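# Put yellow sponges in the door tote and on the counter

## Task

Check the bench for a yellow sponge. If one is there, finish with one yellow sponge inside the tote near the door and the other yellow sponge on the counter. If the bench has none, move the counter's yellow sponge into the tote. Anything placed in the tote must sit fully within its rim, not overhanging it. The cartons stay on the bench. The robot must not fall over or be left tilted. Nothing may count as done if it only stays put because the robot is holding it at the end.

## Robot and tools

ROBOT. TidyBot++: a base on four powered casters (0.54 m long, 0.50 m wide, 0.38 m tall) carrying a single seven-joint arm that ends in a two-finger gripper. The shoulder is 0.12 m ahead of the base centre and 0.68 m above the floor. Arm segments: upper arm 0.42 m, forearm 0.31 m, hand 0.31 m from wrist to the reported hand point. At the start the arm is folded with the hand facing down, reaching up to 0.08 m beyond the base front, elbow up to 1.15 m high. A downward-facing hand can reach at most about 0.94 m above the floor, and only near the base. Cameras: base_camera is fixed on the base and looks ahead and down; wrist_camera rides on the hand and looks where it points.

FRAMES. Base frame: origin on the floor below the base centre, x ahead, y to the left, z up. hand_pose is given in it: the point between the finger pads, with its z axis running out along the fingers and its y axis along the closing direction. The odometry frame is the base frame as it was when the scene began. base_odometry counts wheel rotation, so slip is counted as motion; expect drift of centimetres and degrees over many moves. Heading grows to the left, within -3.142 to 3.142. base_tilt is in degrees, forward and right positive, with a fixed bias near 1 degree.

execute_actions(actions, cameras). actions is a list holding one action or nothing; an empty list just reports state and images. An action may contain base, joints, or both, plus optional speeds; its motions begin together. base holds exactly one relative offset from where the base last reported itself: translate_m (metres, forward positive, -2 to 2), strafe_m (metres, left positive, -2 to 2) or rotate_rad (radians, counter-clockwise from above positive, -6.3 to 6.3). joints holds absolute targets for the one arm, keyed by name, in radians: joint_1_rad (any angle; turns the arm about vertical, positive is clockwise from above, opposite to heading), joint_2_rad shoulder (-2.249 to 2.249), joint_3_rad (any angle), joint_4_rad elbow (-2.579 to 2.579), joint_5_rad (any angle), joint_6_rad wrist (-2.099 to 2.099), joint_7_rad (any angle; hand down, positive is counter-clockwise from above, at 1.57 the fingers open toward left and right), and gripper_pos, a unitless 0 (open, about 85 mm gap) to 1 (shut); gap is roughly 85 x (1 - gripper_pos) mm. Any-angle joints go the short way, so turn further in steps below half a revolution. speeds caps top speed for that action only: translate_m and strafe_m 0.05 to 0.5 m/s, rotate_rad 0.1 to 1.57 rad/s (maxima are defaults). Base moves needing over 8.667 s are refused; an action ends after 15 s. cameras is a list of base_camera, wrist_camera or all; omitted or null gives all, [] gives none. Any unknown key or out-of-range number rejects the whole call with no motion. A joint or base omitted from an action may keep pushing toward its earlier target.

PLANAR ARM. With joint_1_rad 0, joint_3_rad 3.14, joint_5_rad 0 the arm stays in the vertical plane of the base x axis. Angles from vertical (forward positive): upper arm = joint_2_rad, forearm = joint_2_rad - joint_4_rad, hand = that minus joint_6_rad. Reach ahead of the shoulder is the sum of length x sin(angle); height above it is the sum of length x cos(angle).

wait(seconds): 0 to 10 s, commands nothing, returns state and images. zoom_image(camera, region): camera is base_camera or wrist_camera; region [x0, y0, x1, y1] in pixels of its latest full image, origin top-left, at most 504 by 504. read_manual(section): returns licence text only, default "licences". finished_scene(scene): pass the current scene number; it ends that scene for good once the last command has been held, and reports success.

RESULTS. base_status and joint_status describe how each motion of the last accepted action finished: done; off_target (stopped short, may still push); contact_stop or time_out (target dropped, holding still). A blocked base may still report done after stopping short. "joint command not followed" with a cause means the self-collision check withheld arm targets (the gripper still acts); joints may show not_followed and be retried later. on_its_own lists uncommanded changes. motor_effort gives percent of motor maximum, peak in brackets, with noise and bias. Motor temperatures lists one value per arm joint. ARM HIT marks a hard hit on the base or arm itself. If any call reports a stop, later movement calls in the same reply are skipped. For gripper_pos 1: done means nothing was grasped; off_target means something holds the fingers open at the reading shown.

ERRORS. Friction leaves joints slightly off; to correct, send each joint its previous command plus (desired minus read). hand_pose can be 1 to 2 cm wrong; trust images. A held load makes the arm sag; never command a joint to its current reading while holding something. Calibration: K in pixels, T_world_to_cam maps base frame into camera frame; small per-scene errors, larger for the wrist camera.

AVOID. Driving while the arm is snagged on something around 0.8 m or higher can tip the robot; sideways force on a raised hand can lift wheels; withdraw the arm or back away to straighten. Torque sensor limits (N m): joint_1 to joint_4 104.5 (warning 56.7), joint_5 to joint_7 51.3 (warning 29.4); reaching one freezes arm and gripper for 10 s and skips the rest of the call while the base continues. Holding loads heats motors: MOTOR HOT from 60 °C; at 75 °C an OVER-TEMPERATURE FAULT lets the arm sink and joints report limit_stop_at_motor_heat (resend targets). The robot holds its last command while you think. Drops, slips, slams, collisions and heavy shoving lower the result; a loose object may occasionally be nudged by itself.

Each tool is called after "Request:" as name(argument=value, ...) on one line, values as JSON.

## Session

Request:
execute_actions(actions=[{"joints":{"joint_2_rad":-0.2,"joint_4_rad":-1.0,"joint_6_rad":-1.4}}])

Request:
execute_actions(actions=[{"joints":{"joint_1_rad":2.1}}], cameras=["wrist_camera"])

Request:
execute_actions(actions=[{"joints":{"joint_1_rad":4.2}}], cameras=["wrist_camera"])

Scene clock: 2.77 s.
Motor temperatures (°C, as the motors report them): [36 36 29 30 35 38 36]
base_odometry: x=+0.000 y=+0.000 heading=+0.000 (m, m, rad; odometry frame)
base_tilt: forward=+0.6 right=-0.2 (deg)
base_status: not commanded
joint_positions: joint_1_rad=-0.020 joint_2_rad=-0.221 joint_3_rad=+3.109 joint_4_rad=-1.008 joint_5_rad=-0.001 joint_6_rad=-1.369 joint_7_rad=+1.571 gripper_pos=+0.000
joint_status: all done
motor_effort: joint_1_rad=-1(1) joint_2_rad=-8(10) joint_3_rad=+0(0) joint_4_rad=+15(17) joint_5_rad=+0(0) joint_6_rad=+9(9) joint_7_rad=+0(1) (%)
hand_pose: x=+0.5080 y=+0.0252 z=+1.1421 quat_wxyz=(-0.009, +0.881, +0.025, +0.473) (m; base frame)
pictures: base_camera, wrist_camera
camera_calibration (this result's frames):
wrist_camera: T_world_to_cam=[[0.0427545, -0.997761, -0.051426, 0.071727], [-0.571726, 0.0177782, -0.820252, 1.27804], [0.81933, 0.0644711, -0.569686, 0.369723], [0, 0, 0, 1]] pos_world=[0.424697, 0.0250087, 1.26263]
Images, in order (width x height): base_camera 644x364, wrist_camera 644x476.

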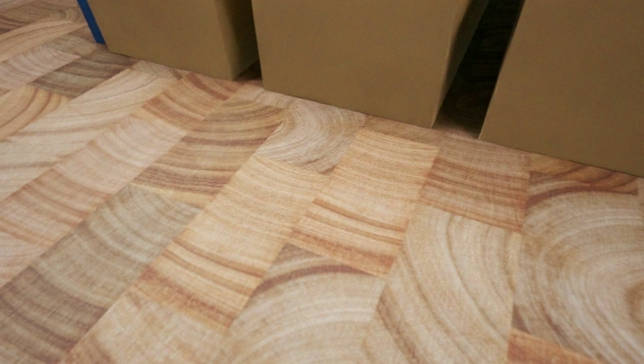

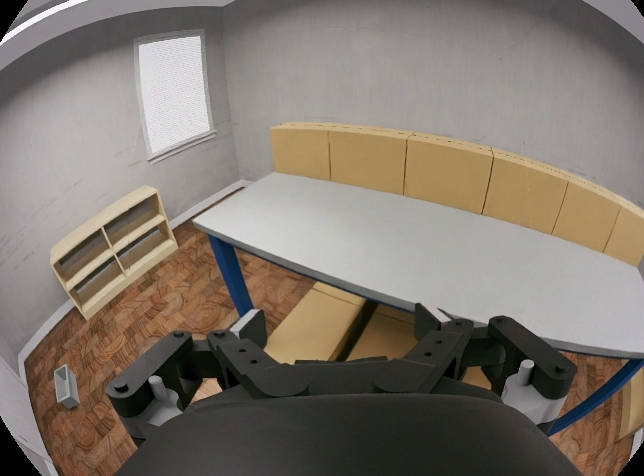

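Scene clock: 5.97 s.
Motor temperatures (°C, as the motors report them): [36 36 29 30 35 38 36]
base_odometry: x=+0.000 y=+0.000 heading=+0.000 (m, m, rad; odometry frame)
base_tilt: forward=+0.6 right=-0.2 (deg)
base_status: not commanded
joint_positions: joint_1_rad=+2.084 joint_2_rad=-0.214 joint_3_rad=+3.109 joint_4_rad=-1.008 joint_5_rad=-0.001 joint_6_rad=-1.369 joint_7_rad=+1.571 gripper_pos=+0.000
joint_status: all done
motor_effort: joint_1_rad=-1(0) joint_2_rad=-8(10) joint_3_rad=+0(1) joint_4_rad=+15(16) joint_5_rad=+0(1) joint_6_rad=+9(8) joint_7_rad=+1(0) (%)
hand_pose: x=-0.0585 y=-0.3505 z=+1.1394 quat_wxyz=(+0.403, +0.459, -0.754, +0.241) (m; base frame)
pictures: wrist_camera
camera_calibration (this result's frames):
wrist_camera: T_world_to_cam=[[-0.880863, 0.470552, -0.0515793, 0.181742], [0.308579, 0.488166, -0.816378, 1.17064], [-0.358969, -0.735034, -0.57521, 0.513708], [0, 0, 0, 1]] pos_world=[-0.0167393, -0.279393, 1.26055]
Images, in order (width x height): wrist_camera 644x476.

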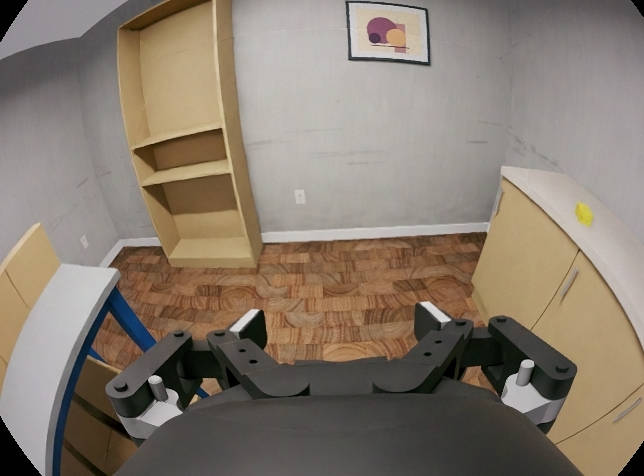

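Scene clock: 9.17 s.
Motor temperatures (°C, as the motors report them): [36 36 29 30 35 38 36]
base_odometry: x=+0.000 y=+0.000 heading=+0.000 (m, m, rad; odometry frame)
base_tilt: forward=+0.6 right=-0.2 (deg)
base_status: not commanded
joint_positions: joint_1_rad=+4.184 joint_2_rad=-0.214 joint_3_rad=+3.109 joint_4_rad=-1.008 joint_5_rad=-0.001 joint_6_rad=-1.369 joint_7_rad=+1.571 gripper_pos=+0.000
joint_status: all done
motor_effort: joint_1_rad=-1(1) joint_2_rad=-8(10) joint_3_rad=+0(1) joint_4_rad=+15(15) joint_5_rad=+0(1) joint_6_rad=+9(8) joint_7_rad=+1(0) (%)
hand_pose: x=-0.0940 y=+0.3302 z=+1.1394 quat_wxyz=(+0.410, -0.425, -0.773, -0.230) (m; base frame)
pictures: wrist_camera
camera_calibration (this result's frames):
wrist_camera: T_world_to_cam=[[0.850946, 0.522715, -0.0515815, -0.0243417], [0.265599, -0.512931, -0.816308, 1.17571], [-0.453154, 0.680934, -0.575309, 0.524985], [0, 0, 0, 1]] pos_world=[-0.053654, 0.2583, 1.26051]
Images, in order (width x height): wrist_camera 644x476.

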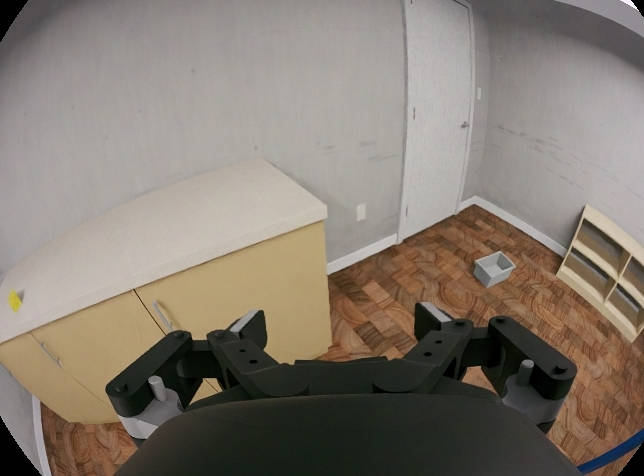

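Request:
execute_actions(actions=[{"base":{"rotate_rad":-0.5},"joints":{"joint_1_rad":6.28}}], cameras=[])

Request:
execute_actions(actions=[{"base":{"strafe_m":1.38}}])

Request:
execute_actions(actions=[{"base":{"translate_m":1.2},"joints":{"joint_1_rad":7.8,"joint_2_rad":-0.4,"joint_6_rad":-1.6}}])

Scene clock: 13.10 s.
Motor temperatures (°C, as the motors report them): [36 36 29 30 35 38 36]
base_odometry: x=+0.000 y=+0.000 heading=-0.499 (m, m, rad; odometry frame)
base_tilt: forward=+0.6 right=-0.2 (deg)
base_status: done
joint_positions: joint_1_rad=+6.264 joint_2_rad=-0.211 joint_3_rad=+3.109 joint_4_rad=-1.008 joint_5_rad=-0.001 joint_6_rad=-1.369 joint_7_rad=+1.571 gripper_pos=+0.000
joint_status: all done
motor_effort: joint_1_rad=-1(0) joint_2_rad=-8(10) joint_3_rad=+0(1) joint_4_rad=+15(16) joint_5_rad=+0(1) joint_6_rad=+8(8) joint_7_rad=+1(0) (%)
hand_pose: x=+0.5123 y=+0.0250 z=+1.1382 quat_wxyz=(+0.009, -0.883, -0.025, -0.468) (m; base frame)
pictures: none
No camera images: the call's "cameras" was empty. Leave "cameras" out to get every camera's image.

Scene clock: 17.13 s.
Motor temperatures (°C, as the motors report them): [36 36 29 30 35 38 36]
base_odometry: x=+0.662 y=+1.211 heading=-0.500 (m, m, rad; odometry frame)
base_tilt: forward=+0.6 right=-0.2 (deg)
base_status: done
joint_positions: joint_1_rad=+6.266 joint_2_rad=-0.211 joint_3_rad=+3.109 joint_4_rad=-1.008 joint_5_rad=-0.001 joint_6_rad=-1.369 joint_7_rad=+1.571 gripper_pos=+0.000
joint_status: not commanded
motor_effort: joint_1_rad=-1(2) joint_2_rad=-9(10) joint_3_rad=+0(2) joint_4_rad=+16(16) joint_5_rad=+0(1) joint_6_rad=+8(8) joint_7_rad=+1(1) (%)
hand_pose: x=+0.5123 y=+0.0242 z=+1.1382 quat_wxyz=(+0.009, -0.883, -0.024, -0.468) (m; base frame)
pictures: base_camera, wrist_camera
camera_calibration (this result's frames):
wrist_camera: T_world_to_cam=[[0.0393528, -0.99789, -0.0516351, 0.0722753], [-0.579861, 0.0192777, -0.814488, 1.27494], [0.813765, 0.0619935, -0.577879, 0.376286], [0, 0, 0, 1]] pos_world=[0.430236, 0.0242175, 1.2596]
Images, in order (width x height): base_camera 644x364, wrist_camera 644x476.

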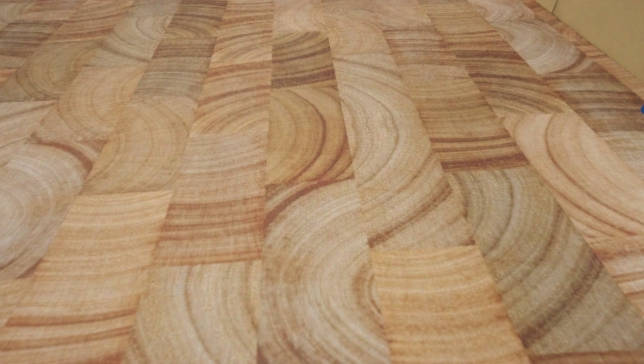

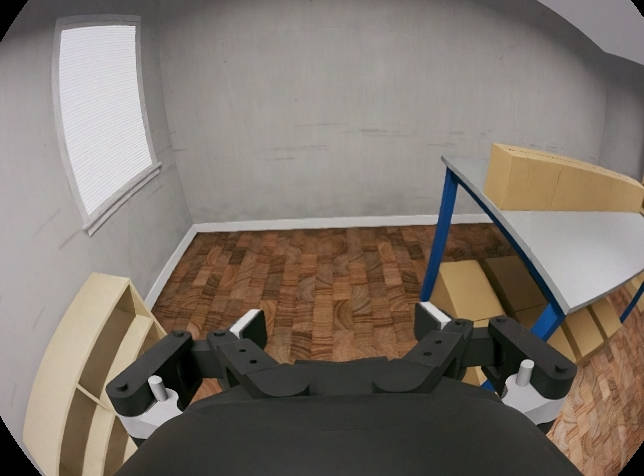

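Scene clock: 20.90 s.
Motor temperatures (°C, as the motors report them): [36 36 29 30 35 38 36]
base_odometry: x=+1.715 y=+0.637 heading=-0.499 (m, m, rad; odometry frame)
base_tilt: forward=+0.6 right=-0.2 (deg)
base_status: done
joint_positions: joint_1_rad=+7.784 joint_2_rad=-0.382 joint_3_rad=+3.109 joint_4_rad=-1.007 joint_5_rad=-0.001 joint_6_rad=-1.569 joint_7_rad=+1.571 gripper_pos=+0.000
joint_status: all done
motor_effort: joint_1_rad=-1(1) joint_2_rad=+0(9) joint_3_rad=+0(2) joint_4_rad=+13(16) joint_5_rad=+0(1) joint_6_rad=+8(10) joint_7_rad=+0(1) (%)
hand_pose: x=+0.1545 y=-0.2775 z=+1.1451 quat_wxyz=(-0.310, -0.662, +0.594, -0.335) (m; base frame)
pictures: base_camera, wrist_camera
camera_calibration (this result's frames):
wrist_camera: T_world_to_cam=[[-0.994936, -0.0894491, -0.045844, 0.190923], [-0.0173881, 0.602397, -0.798007, 1.1349], [0.0989973, -0.793169, -0.600902, 0.589642], [0, 0, 0, 1]] pos_world=[0.151317, -0.198895, 1.26873]
Images, in order (width x height): base_camera 644x364, wrist_camera 644x476.

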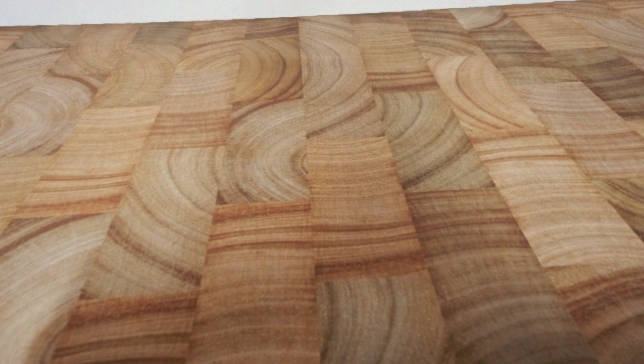

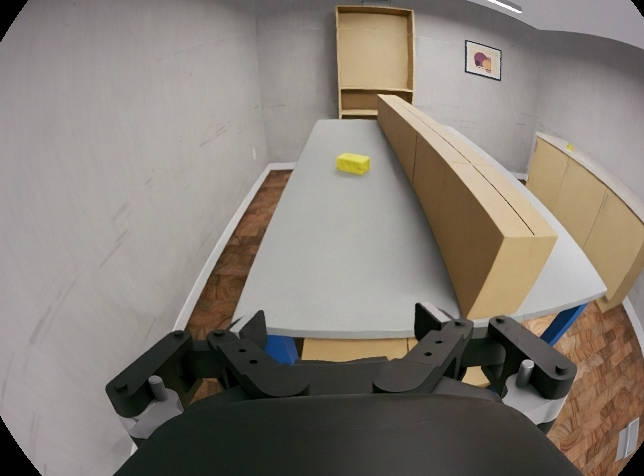

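Request:
execute_actions(actions=[{"base":{"translate_m":0.7}}], cameras=[])

Request:
execute_actions(actions=[{"base":{"rotate_rad":-1.52},"joints":{"joint_1_rad":7.87}}])

Request:
execute_actions(actions=[{"base":{"translate_m":0.88}}])

Scene clock: 24.00 s.
Motor temperatures (°C, as the motors report them): [36 36 29 30 35 38 36]
base_odometry: x=+2.330 y=+0.302 heading=-0.499 (m, m, rad; odometry frame)
base_tilt: forward=+0.6 right=-0.2 (deg)
base_status: done
joint_positions: joint_1_rad=+7.784 joint_2_rad=-0.382 joint_3_rad=+3.109 joint_4_rad=-1.007 joint_5_rad=-0.001 joint_6_rad=-1.569 joint_7_rad=+1.571 gripper_pos=+0.000
joint_status: not commanded
motor_effort: joint_1_rad=-1(1) joint_2_rad=+1(2) joint_3_rad=+0(2) joint_4_rad=+13(14) joint_5_rad=+0(1) joint_6_rad=+9(9) joint_7_rad=+0(1) (%)
hand_pose: x=+0.1544 y=-0.2771 z=+1.1452 quat_wxyz=(-0.310, -0.662, +0.594, -0.335) (m; base frame)
pictures: none
No camera images: the call's "cameras" was empty. Leave "cameras" out to get every camera's image.

Scene clock: 26.27 s.
Motor temperatures (°C, as the motors report them): [36 36 29 30 35 38 36]
base_odometry: x=+2.330 y=+0.302 heading=-2.018 (m, m, rad; odometry frame)
base_tilt: forward=+0.6 right=-0.2 (deg)
base_status: done
joint_positions: joint_1_rad=+7.855 joint_2_rad=-0.388 joint_3_rad=+3.109 joint_4_rad=-1.007 joint_5_rad=-0.001 joint_6_rad=-1.570 joint_7_rad=+1.571 gripper_pos=+0.000
joint_status: all done
motor_effort: joint_1_rad=-1(1) joint_2_rad=+0(2) joint_3_rad=+0(1) joint_4_rad=+12(13) joint_5_rad=+0(1) joint_6_rad=+9(8) joint_7_rad=+1(0) (%)
hand_pose: x=+0.1347 y=-0.2765 z=+1.1466 quat_wxyz=(-0.323, -0.640, +0.617, -0.325) (m; base frame)
pictures: base_camera, wrist_camera
camera_calibration (this result's frames):
wrist_camera: T_world_to_cam=[[-0.998778, -0.0187396, -0.0457269, 0.191298], [0.0254606, 0.597917, -0.801154, 1.13176], [0.0423542, -0.801339, -0.596709, 0.593808], [0, 0, 0, 1]] pos_world=[0.137098, -0.197272, 1.26979]
Images, in order (width x height): base_camera 644x364, wrist_camera 644x476.

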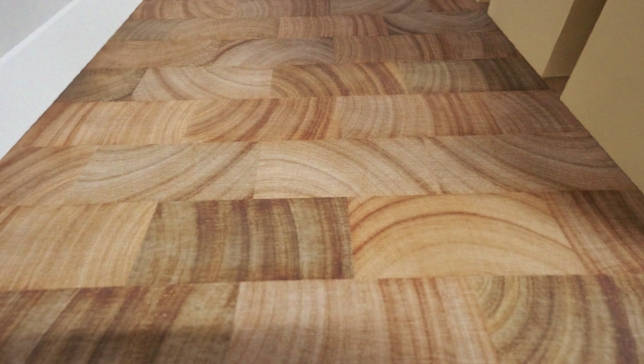

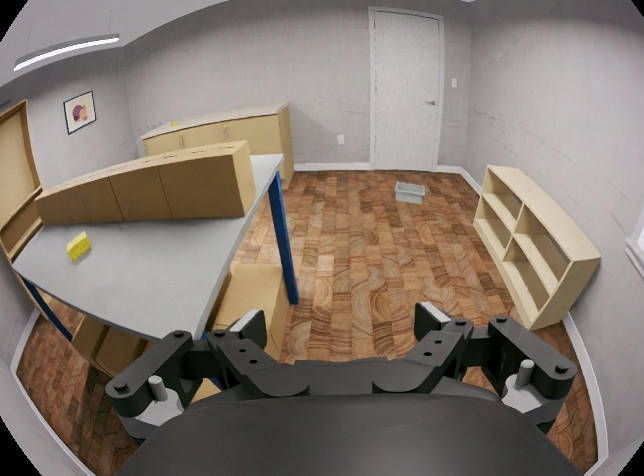

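Scene clock: 29.30 s.
Motor temperatures (°C, as the motors report them): [36 36 29 30 35 38 36]
base_odometry: x=+1.948 y=-0.491 heading=-2.019 (m, m, rad; odometry frame)
base_tilt: forward=+0.6 right=-0.2 (deg)
base_status: done
joint_positions: joint_1_rad=+7.855 joint_2_rad=-0.388 joint_3_rad=+3.109 joint_4_rad=-1.007 joint_5_rad=-0.001 joint_6_rad=-1.570 joint_7_rad=+1.571 gripper_pos=+0.000
joint_status: not commanded
motor_effort: joint_1_rad=-1(1) joint_2_rad=+0(1) joint_3_rad=+0(2) joint_4_rad=+13(13) joint_5_rad=+0(1) joint_6_rad=+9(8) joint_7_rad=+1(1) (%)
hand_pose: x=+0.1346 y=-0.2765 z=+1.1465 quat_wxyz=(-0.323, -0.640, +0.617, -0.325) (m; base frame)
pictures: base_camera, wrist_camera
camera_calibration (this result's frames):
wrist_camera: T_world_to_cam=[[-0.998781, -0.0185869, -0.0457256, 0.191296], [0.0255463, 0.598003, -0.801087, 1.13166], [0.0422338, -0.801278, -0.596799, 0.593944], [0, 0, 0, 1]] pos_world=[0.137069, -0.197268, 1.26977]
Images, in order (width x height): base_camera 644x364, wrist_camera 644x476.

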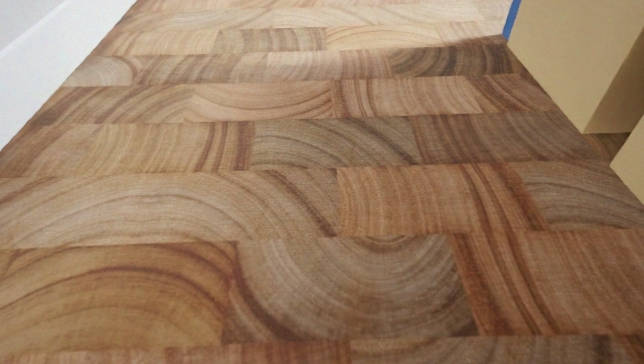

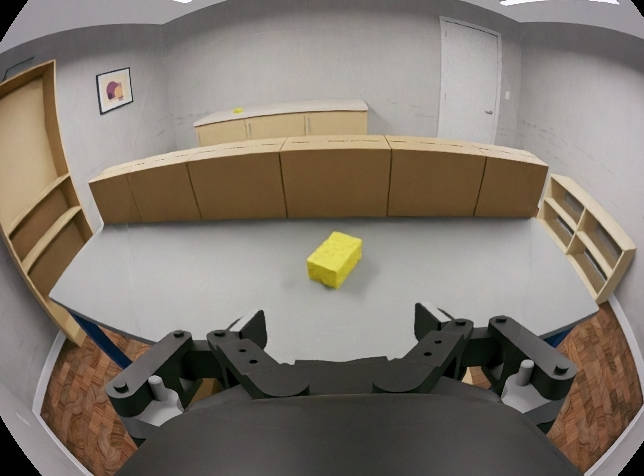

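Request:
execute_actions(actions=[{"base":{"translate_m":0.26},"joints":{"joint_1_rad":8.27,"joint_2_rad":0.25,"joint_6_rad":-1.0,"joint_7_rad":1.45}}], cameras=["wrist_camera"])

Scene clock: 31.87 s.
Motor temperatures (°C, as the motors report them): [36 36 29 30 35 38 36]
base_odometry: x=+1.835 y=-0.725 heading=-2.020 (m, m, rad; odometry frame)
base_tilt: forward=+0.6 right=-0.2 (deg)
base_status: done
joint_positions: joint_1_rad=+8.256 joint_2_rad=+0.251 joint_3_rad=+3.109 joint_4_rad=-1.003 joint_5_rad=-0.001 joint_6_rad=-1.029 joint_7_rad=+1.482 gripper_pos=+0.000
joint_status: all done
motor_effort: joint_1_rad=-1(1) joint_2_rad=-29(32) joint_3_rad=-1(3) joint_4_rad=+19(19) joint_5_rad=+0(1) joint_6_rad=+8(9) joint_7_rad=+1(0) (%)
hand_pose: x=-0.1127 y=-0.5949 z=+0.9842 quat_wxyz=(-0.330, -0.478, +0.773, -0.254) (m; base frame)
pictures: wrist_camera
camera_calibration (this result's frames):
wrist_camera: T_world_to_cam=[[-0.894283, 0.42737, -0.132714, 0.293604], [0.378561, 0.564327, -0.73364, 1.15169], [-0.238642, -0.706322, -0.666453, 0.345816], [0, 0, 0, 1]] pos_world=[-0.0908925, -0.531148, 1.11436]
Images, in order (width x height): wrist_camera 644x476.

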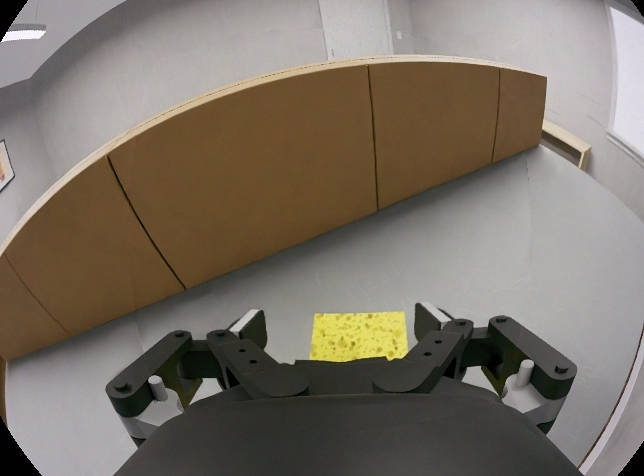

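Request:
execute_actions(actions=[{"base":{"translate_m":-0.008},"joints":{"joint_4_rad":-1.09,"joint_6_rad":-1.1}}], cameras=["wrist_camera"])

Request:
execute_actions(actions=[{"joints":{"gripper_pos":1}}], cameras=[])

Request:
execute_actions(actions=[{"joints":{"joint_2_rad":-0.3}}], cameras=["wrist_camera"])

Scene clock: 33.20 s.
Motor temperatures (°C, as the motors report them): [36 36 29 30 35 38 36]
base_odometry: x=+1.839 y=-0.718 heading=-2.020 (m, m, rad; odometry frame)
base_tilt: forward=+0.6 right=-0.2 (deg)
base_status: done
joint_positions: joint_1_rad=+8.263 joint_2_rad=+0.251 joint_3_rad=+3.109 joint_4_rad=-1.088 joint_5_rad=-0.001 joint_6_rad=-1.075 joint_7_rad=+1.482 gripper_pos=+0.000
joint_status: all done
motor_effort: joint_1_rad=-1(3) joint_2_rad=-30(31) joint_3_rad=-1(3) joint_4_rad=+18(20) joint_5_rad=+0(1) joint_6_rad=+7(8) joint_7_rad=+1(0) (%)
hand_pose: x=-0.1082 y=-0.5736 z=+0.9295 quat_wxyz=(-0.283, -0.489, +0.796, -0.216) (m; base frame)
pictures: wrist_camera
camera_calibration (this result's frames):
wrist_camera: T_world_to_cam=[[-0.885856, 0.447681, -0.121826, 0.283693], [0.414694, 0.646254, -0.640613, 1.06227], [-0.208059, -0.618011, -0.758138, 0.464641], [0, 0, 0, 1]] pos_world=[-0.0925341, -0.526349, 1.06733]
Images, in order (width x height): wrist_camera 644x476.

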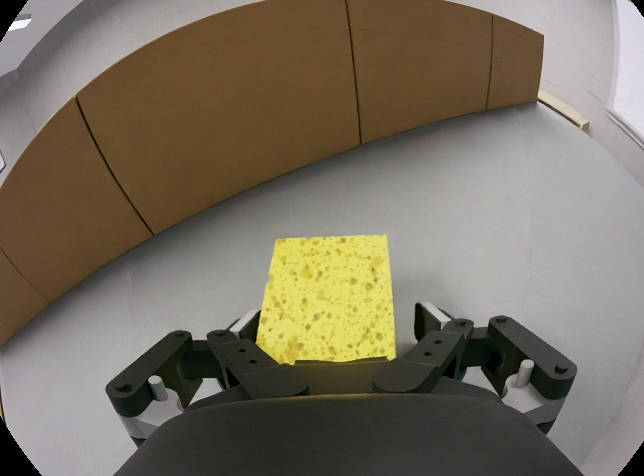

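Scene clock: 34.30 s.
Motor temperatures (°C, as the motors report them): [36 36 29 30 35 38 36]
base_odometry: x=+1.839 y=-0.718 heading=-2.020 (m, m, rad; odometry frame)
base_tilt: forward=+0.6 right=-0.2 (deg)
base_status: not commanded
joint_positions: joint_1_rad=+8.263 joint_2_rad=+0.246 joint_3_rad=+3.109 joint_4_rad=-1.087 joint_5_rad=-0.001 joint_6_rad=-1.075 joint_7_rad=+1.482 gripper_pos=+0.380
joint_status: gripper_pos off_target (ended at +0.380, target +1.000)
motor_effort: joint_1_rad=-1(1) joint_2_rad=-29(30) joint_3_rad=-1(1) joint_4_rad=+18(19) joint_5_rad=+0(1) joint_6_rad=+7(7) joint_7_rad=+0(0) (%)
hand_pose: x=-0.1078 y=-0.5726 z=+0.9331 quat_wxyz=(-0.285, -0.489, +0.795, -0.218) (m; base frame)
pictures: none
No camera images: the call's "cameras" was empty. Leave "cameras" out to get every camera's image.

Scene clock: 36.07 s.
Motor temperatures (°C, as the motors report them): [36 36 29 30 35 38 36]
base_odometry: x=+1.839 y=-0.718 heading=-2.020 (m, m, rad; odometry frame)
base_tilt: forward=+0.6 right=-0.2 (deg)
base_status: not commanded
joint_positions: joint_1_rad=+8.263 joint_2_rad=-0.303 joint_3_rad=+3.109 joint_4_rad=-1.088 joint_5_rad=-0.001 joint_6_rad=-1.075 joint_7_rad=+1.482 gripper_pos=+0.380
joint_status: all done
motor_effort: joint_1_rad=-1(1) joint_2_rad=-6(33) joint_3_rad=+0(0) joint_4_rad=+15(20) joint_5_rad=+0(0) joint_6_rad=+10(10) joint_7_rad=+0(0) (%)
hand_pose: x=-0.0199 y=-0.3695 z=+1.2167 quat_wxyz=(-0.481, -0.423, +0.681, -0.355) (m; base frame)
pictures: wrist_camera
camera_calibration (this result's frames):
wrist_camera: T_world_to_cam=[[-0.914798, 0.380831, -0.134581, 0.295835], [0.235896, 0.233276, -0.943364, 1.28998], [-0.327867, -0.894735, -0.303237, 0.168731], [0, 0, 0, 1]] pos_world=[0.0216506, -0.262615, 1.3079]
Images, in order (width x height): wrist_camera 644x476.

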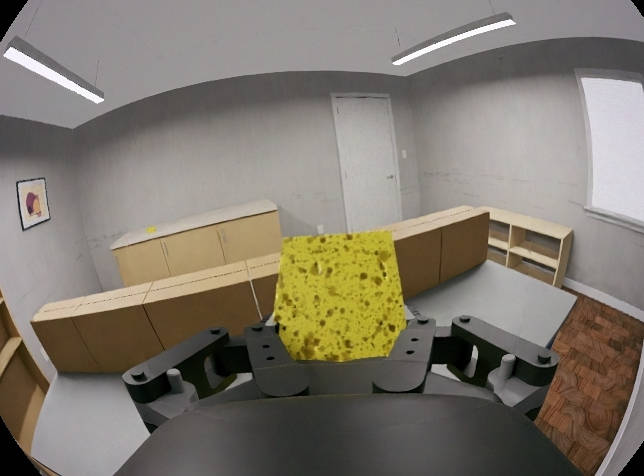

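Request:
execute_actions(actions=[{"base":{"translate_m":-1.13}}], cameras=[])

Request:
execute_actions(actions=[{"base":{"rotate_rad":-1.68},"joints":{"joint_1_rad":6.28}}], cameras=[])

Request:
execute_actions(actions=[{"base":{"translate_m":1.7},"joints":{"joint_1_rad":6.7,"joint_2_rad":1.3,"joint_4_rad":-1.1,"joint_6_rad":-0.74,"joint_7_rad":3.5}}])

Scene clock: 41.47 s.
Motor temperatures (°C, as the motors report them): [36 36 29 30 35 38 36]
base_odometry: x=+2.331 y=+0.300 heading=-2.021 (m, m, rad; odometry frame)
base_tilt: forward=+0.6 right=-0.2 (deg)
base_status: done
joint_positions: joint_1_rad=+8.263 joint_2_rad=-0.303 joint_3_rad=+3.109 joint_4_rad=-1.088 joint_5_rad=-0.001 joint_6_rad=-1.075 joint_7_rad=+1.482 gripper_pos=+0.380
joint_status: not commanded
motor_effort: joint_1_rad=-1(1) joint_2_rad=-6(8) joint_3_rad=+0(2) joint_4_rad=+16(16) joint_5_rad=+0(1) joint_6_rad=+10(10) joint_7_rad=+1(0) (%)
hand_pose: x=-0.0202 y=-0.3696 z=+1.2166 quat_wxyz=(-0.481, -0.423, +0.681, -0.355) (m; base frame)
pictures: none
No camera images: the call's "cameras" was empty. Leave "cameras" out to get every camera's image.

Scene clock: 44.57 s.
Motor temperatures (°C, as the motors report them): [36 36 29 30 35 38 36]
base_odometry: x=+2.331 y=+0.300 heading=+2.584 (m, m, rad; odometry frame)
base_tilt: forward=+0.6 right=-0.2 (deg)
base_status: done
joint_positions: joint_1_rad=+6.296 joint_2_rad=-0.302 joint_3_rad=+3.109 joint_4_rad=-1.088 joint_5_rad=-0.001 joint_6_rad=-1.075 joint_7_rad=+1.482 gripper_pos=+0.380
joint_status: all done
motor_effort: joint_1_rad=-1(0) joint_2_rad=-6(8) joint_3_rad=+0(2) joint_4_rad=+16(16) joint_5_rad=+0(1) joint_6_rad=+10(10) joint_7_rad=+0(1) (%)
hand_pose: x=+0.5140 y=+0.0142 z=+1.2163 quat_wxyz=(+0.029, -0.802, +0.025, -0.597) (m; base frame)
pictures: none
No camera images: the call's "cameras" was empty. Leave "cameras" out to get every camera's image.

Scene clock: 49.30 s.
Motor temperatures (°C, as the motors report them): [36 36 29 30 35 38 36]
base_odometry: x=+0.890 y=+1.201 heading=+2.583 (m, m, rad; odometry frame)
base_tilt: forward=+0.7 right=-0.2 (deg)
base_status: done
joint_positions: joint_1_rad=+6.685 joint_2_rad=+1.297 joint_3_rad=+3.109 joint_4_rad=-1.095 joint_5_rad=-0.001 joint_6_rad=-0.766 joint_7_rad=+3.472 gripper_pos=+0.380
joint_status: all done
motor_effort: joint_1_rad=-1(1) joint_2_rad=-48(52) joint_3_rad=-2(2) joint_4_rad=+11(19) joint_5_rad=+0(0) joint_6_rad=+0(10) joint_7_rad=+0(0) (%)
hand_pose: x=+0.6920 y=-0.2210 z=+0.2547 quat_wxyz=(+0.014, -0.729, -0.684, -0.011) (m; base frame)
pictures: base_camera, wrist_camera
camera_calibration (this result's frames):
wrist_camera: T_world_to_cam=[[0.992792, -0.115838, -0.0307584, -0.695258], [-0.116299, -0.993121, -0.0136361, -0.084227], [-0.0289672, 0.017115, -0.999434, 0.415369], [0, 0, 0, 1]] pos_world=[0.692483, -0.171294, 0.392601]
Images, in order (width x height): base_camera 644x364, wrist_camera 644x476.

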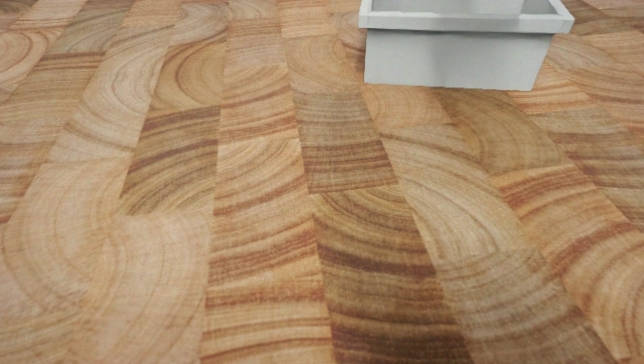

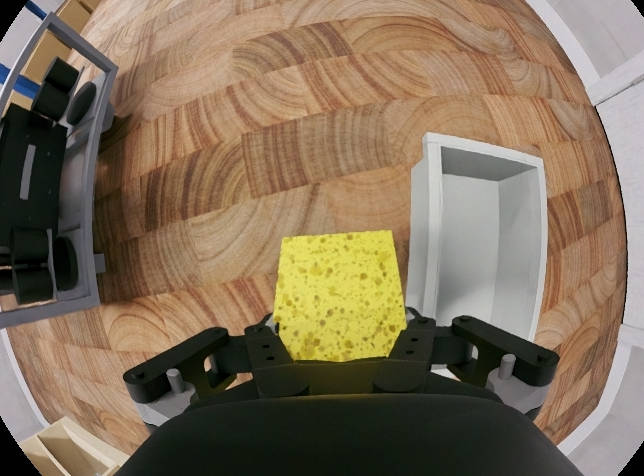

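Centre about (0.88, −0.21).

Request:
execute_actions(actions=[{"base":{"translate_m":0.19}}], cameras=["wrist_camera"])

Request:
execute_actions(actions=[{"joints":{"joint_2_rad":1.64,"joint_4_rad":-0.85,"joint_6_rad":-0.62}}], cameras=[])

Request:
execute_actions(actions=[{"joints":{"gripper_pos":0.2}}], cameras=[])

Request:
execute_actions(actions=[{"joints":{"joint_2_rad":1.3,"joint_4_rad":-1.1,"joint_6_rad":-0.8}}])

Scene clock: 51.80 s.
Motor temperatures (°C, as the motors report them): [36 36 29 30 35 38 36]
base_odometry: x=+0.728 y=+1.302 heading=+2.582 (m, m, rad; odometry frame)
base_tilt: forward=+0.7 right=-0.2 (deg)
base_status: done
joint_positions: joint_1_rad=+6.689 joint_2_rad=+1.297 joint_3_rad=+3.109 joint_4_rad=-1.096 joint_5_rad=-0.001 joint_6_rad=-0.765 joint_7_rad=+3.472 gripper_pos=+0.380
joint_status: not commanded
motor_effort: joint_1_rad=-1(1) joint_2_rad=-49(50) joint_3_rad=-2(2) joint_4_rad=+10(12) joint_5_rad=-1(0) joint_6_rad=+1(0) joint_7_rad=+1(0) (%)
hand_pose: x=+0.6907 y=-0.2234 z=+0.2545 quat_wxyz=(+0.014, -0.730, -0.683, -0.011) (m; base frame)
pictures: wrist_camera
camera_calibration (this result's frames):
wrist_camera: T_world_to_cam=[[0.992254, -0.120286, -0.031026, -0.694795], [-0.120755, -0.992588, -0.0137112, -0.0835817], [-0.0291468, 0.0173516, -0.999425, 0.415307], [0, 0, 0, 1]] pos_world=[0.691426, -0.173743, 0.392365]
Images, in order (width x height): wrist_camera 644x476.

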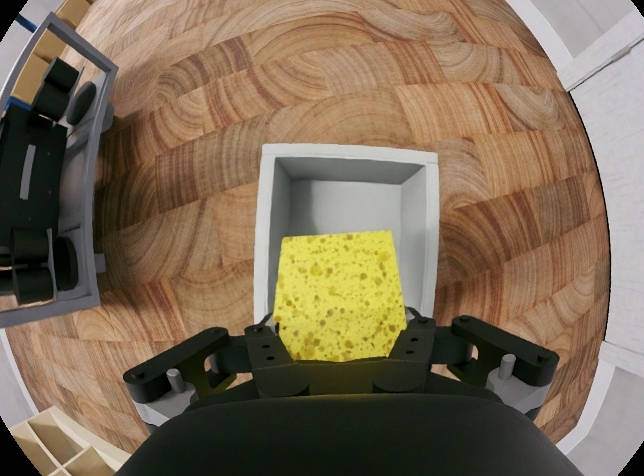

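Scene clock: 53.47 s.
Motor temperatures (°C, as the motors report them): [36 36 29 30 35 38 36]
base_odometry: x=+0.728 y=+1.302 heading=+2.582 (m, m, rad; odometry frame)
base_tilt: forward=+0.7 right=-0.2 (deg)
base_status: not commanded
joint_positions: joint_1_rad=+6.689 joint_2_rad=+1.640 joint_3_rad=+3.109 joint_4_rad=-0.859 joint_5_rad=-0.001 joint_6_rad=-0.650 joint_7_rad=+3.472 gripper_pos=+0.380
joint_status: all done
motor_effort: joint_1_rad=-1(2) joint_2_rad=-49(52) joint_3_rad=-2(2) joint_4_rad=+9(12) joint_5_rad=+0(0) joint_6_rad=+1(1) joint_7_rad=+1(0) (%)
hand_pose: x=+0.6837 y=-0.2214 z=+0.0908 quat_wxyz=(+0.010, -0.734, -0.679, -0.014) (m; base frame)
pictures: none
No camera images: the call's "cameras" was empty. Leave "cameras" out to get every camera's image.

Scene clock: 54.47 s.
Motor temperatures (°C, as the motors report them): [36 36 29 30 35 38 36]
base_odometry: x=+0.728 y=+1.302 heading=+2.582 (m, m, rad; odometry frame)
base_tilt: forward=+0.7 right=-0.2 (deg)
base_status: not commanded
joint_positions: joint_1_rad=+6.689 joint_2_rad=+1.640 joint_3_rad=+3.109 joint_4_rad=-0.859 joint_5_rad=-0.001 joint_6_rad=-0.650 joint_7_rad=+3.472 gripper_pos=+0.200
joint_status: all done
motor_effort: joint_1_rad=-1(0) joint_2_rad=-48(49) joint_3_rad=-2(2) joint_4_rad=+9(9) joint_5_rad=+0(0) joint_6_rad=+0(1) joint_7_rad=+1(0) (%)
hand_pose: x=+0.6837 y=-0.2214 z=+0.0908 quat_wxyz=(+0.010, -0.734, -0.679, -0.014) (m; base frame)
pictures: none
No camera images: the call's "cameras" was empty. Leave "cameras" out to get every camera's image.

Scene clock: 56.17 s.
Motor temperatures (°C, as the motors report them): [36 36 29 30 35 38 36]
base_odometry: x=+0.728 y=+1.302 heading=+2.582 (m, m, rad; odometry frame)
base_tilt: forward=+0.6 right=-0.2 (deg)
base_status: not commanded
joint_positions: joint_1_rad=+6.689 joint_2_rad=+1.298 joint_3_rad=+3.109 joint_4_rad=-1.090 joint_5_rad=-0.001 joint_6_rad=-0.770 joint_7_rad=+3.472 gripper_pos=+0.200
joint_status: all done
motor_effort: joint_1_rad=-1(1) joint_2_rad=-49(51) joint_3_rad=-2(2) joint_4_rad=+10(12) joint_5_rad=+0(0) joint_6_rad=+0(0) joint_7_rad=+1(0) (%)
hand_pose: x=+0.6922 y=-0.2241 z=+0.2555 quat_wxyz=(+0.014, -0.730, -0.683, -0.012) (m; base frame)
pictures: base_camera, wrist_camera
camera_calibration (this result's frames):
wrist_camera: T_world_to_cam=[[0.992274, -0.120337, -0.0301842, -0.696554], [-0.120785, -0.992587, -0.0134809, -0.0840859], [-0.0283382, 0.0170226, -0.999453, 0.415733], [0, 0, 0, 1]] pos_world=[0.692798, -0.17436, 0.393347]
Images, in order (width x height): base_camera 644x364, wrist_camera 644x476.

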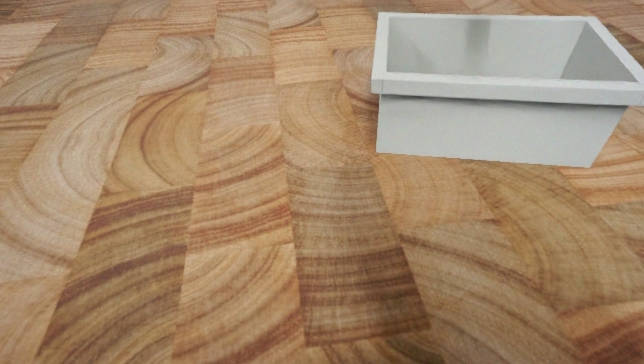

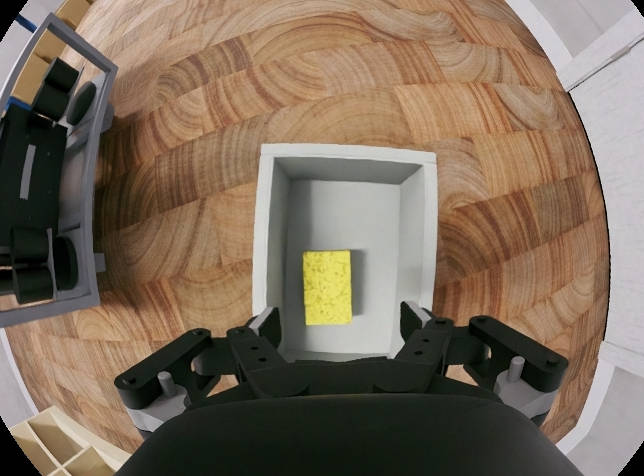

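Request:
finished_scene(scene=2)

The scene is finished: the task was done.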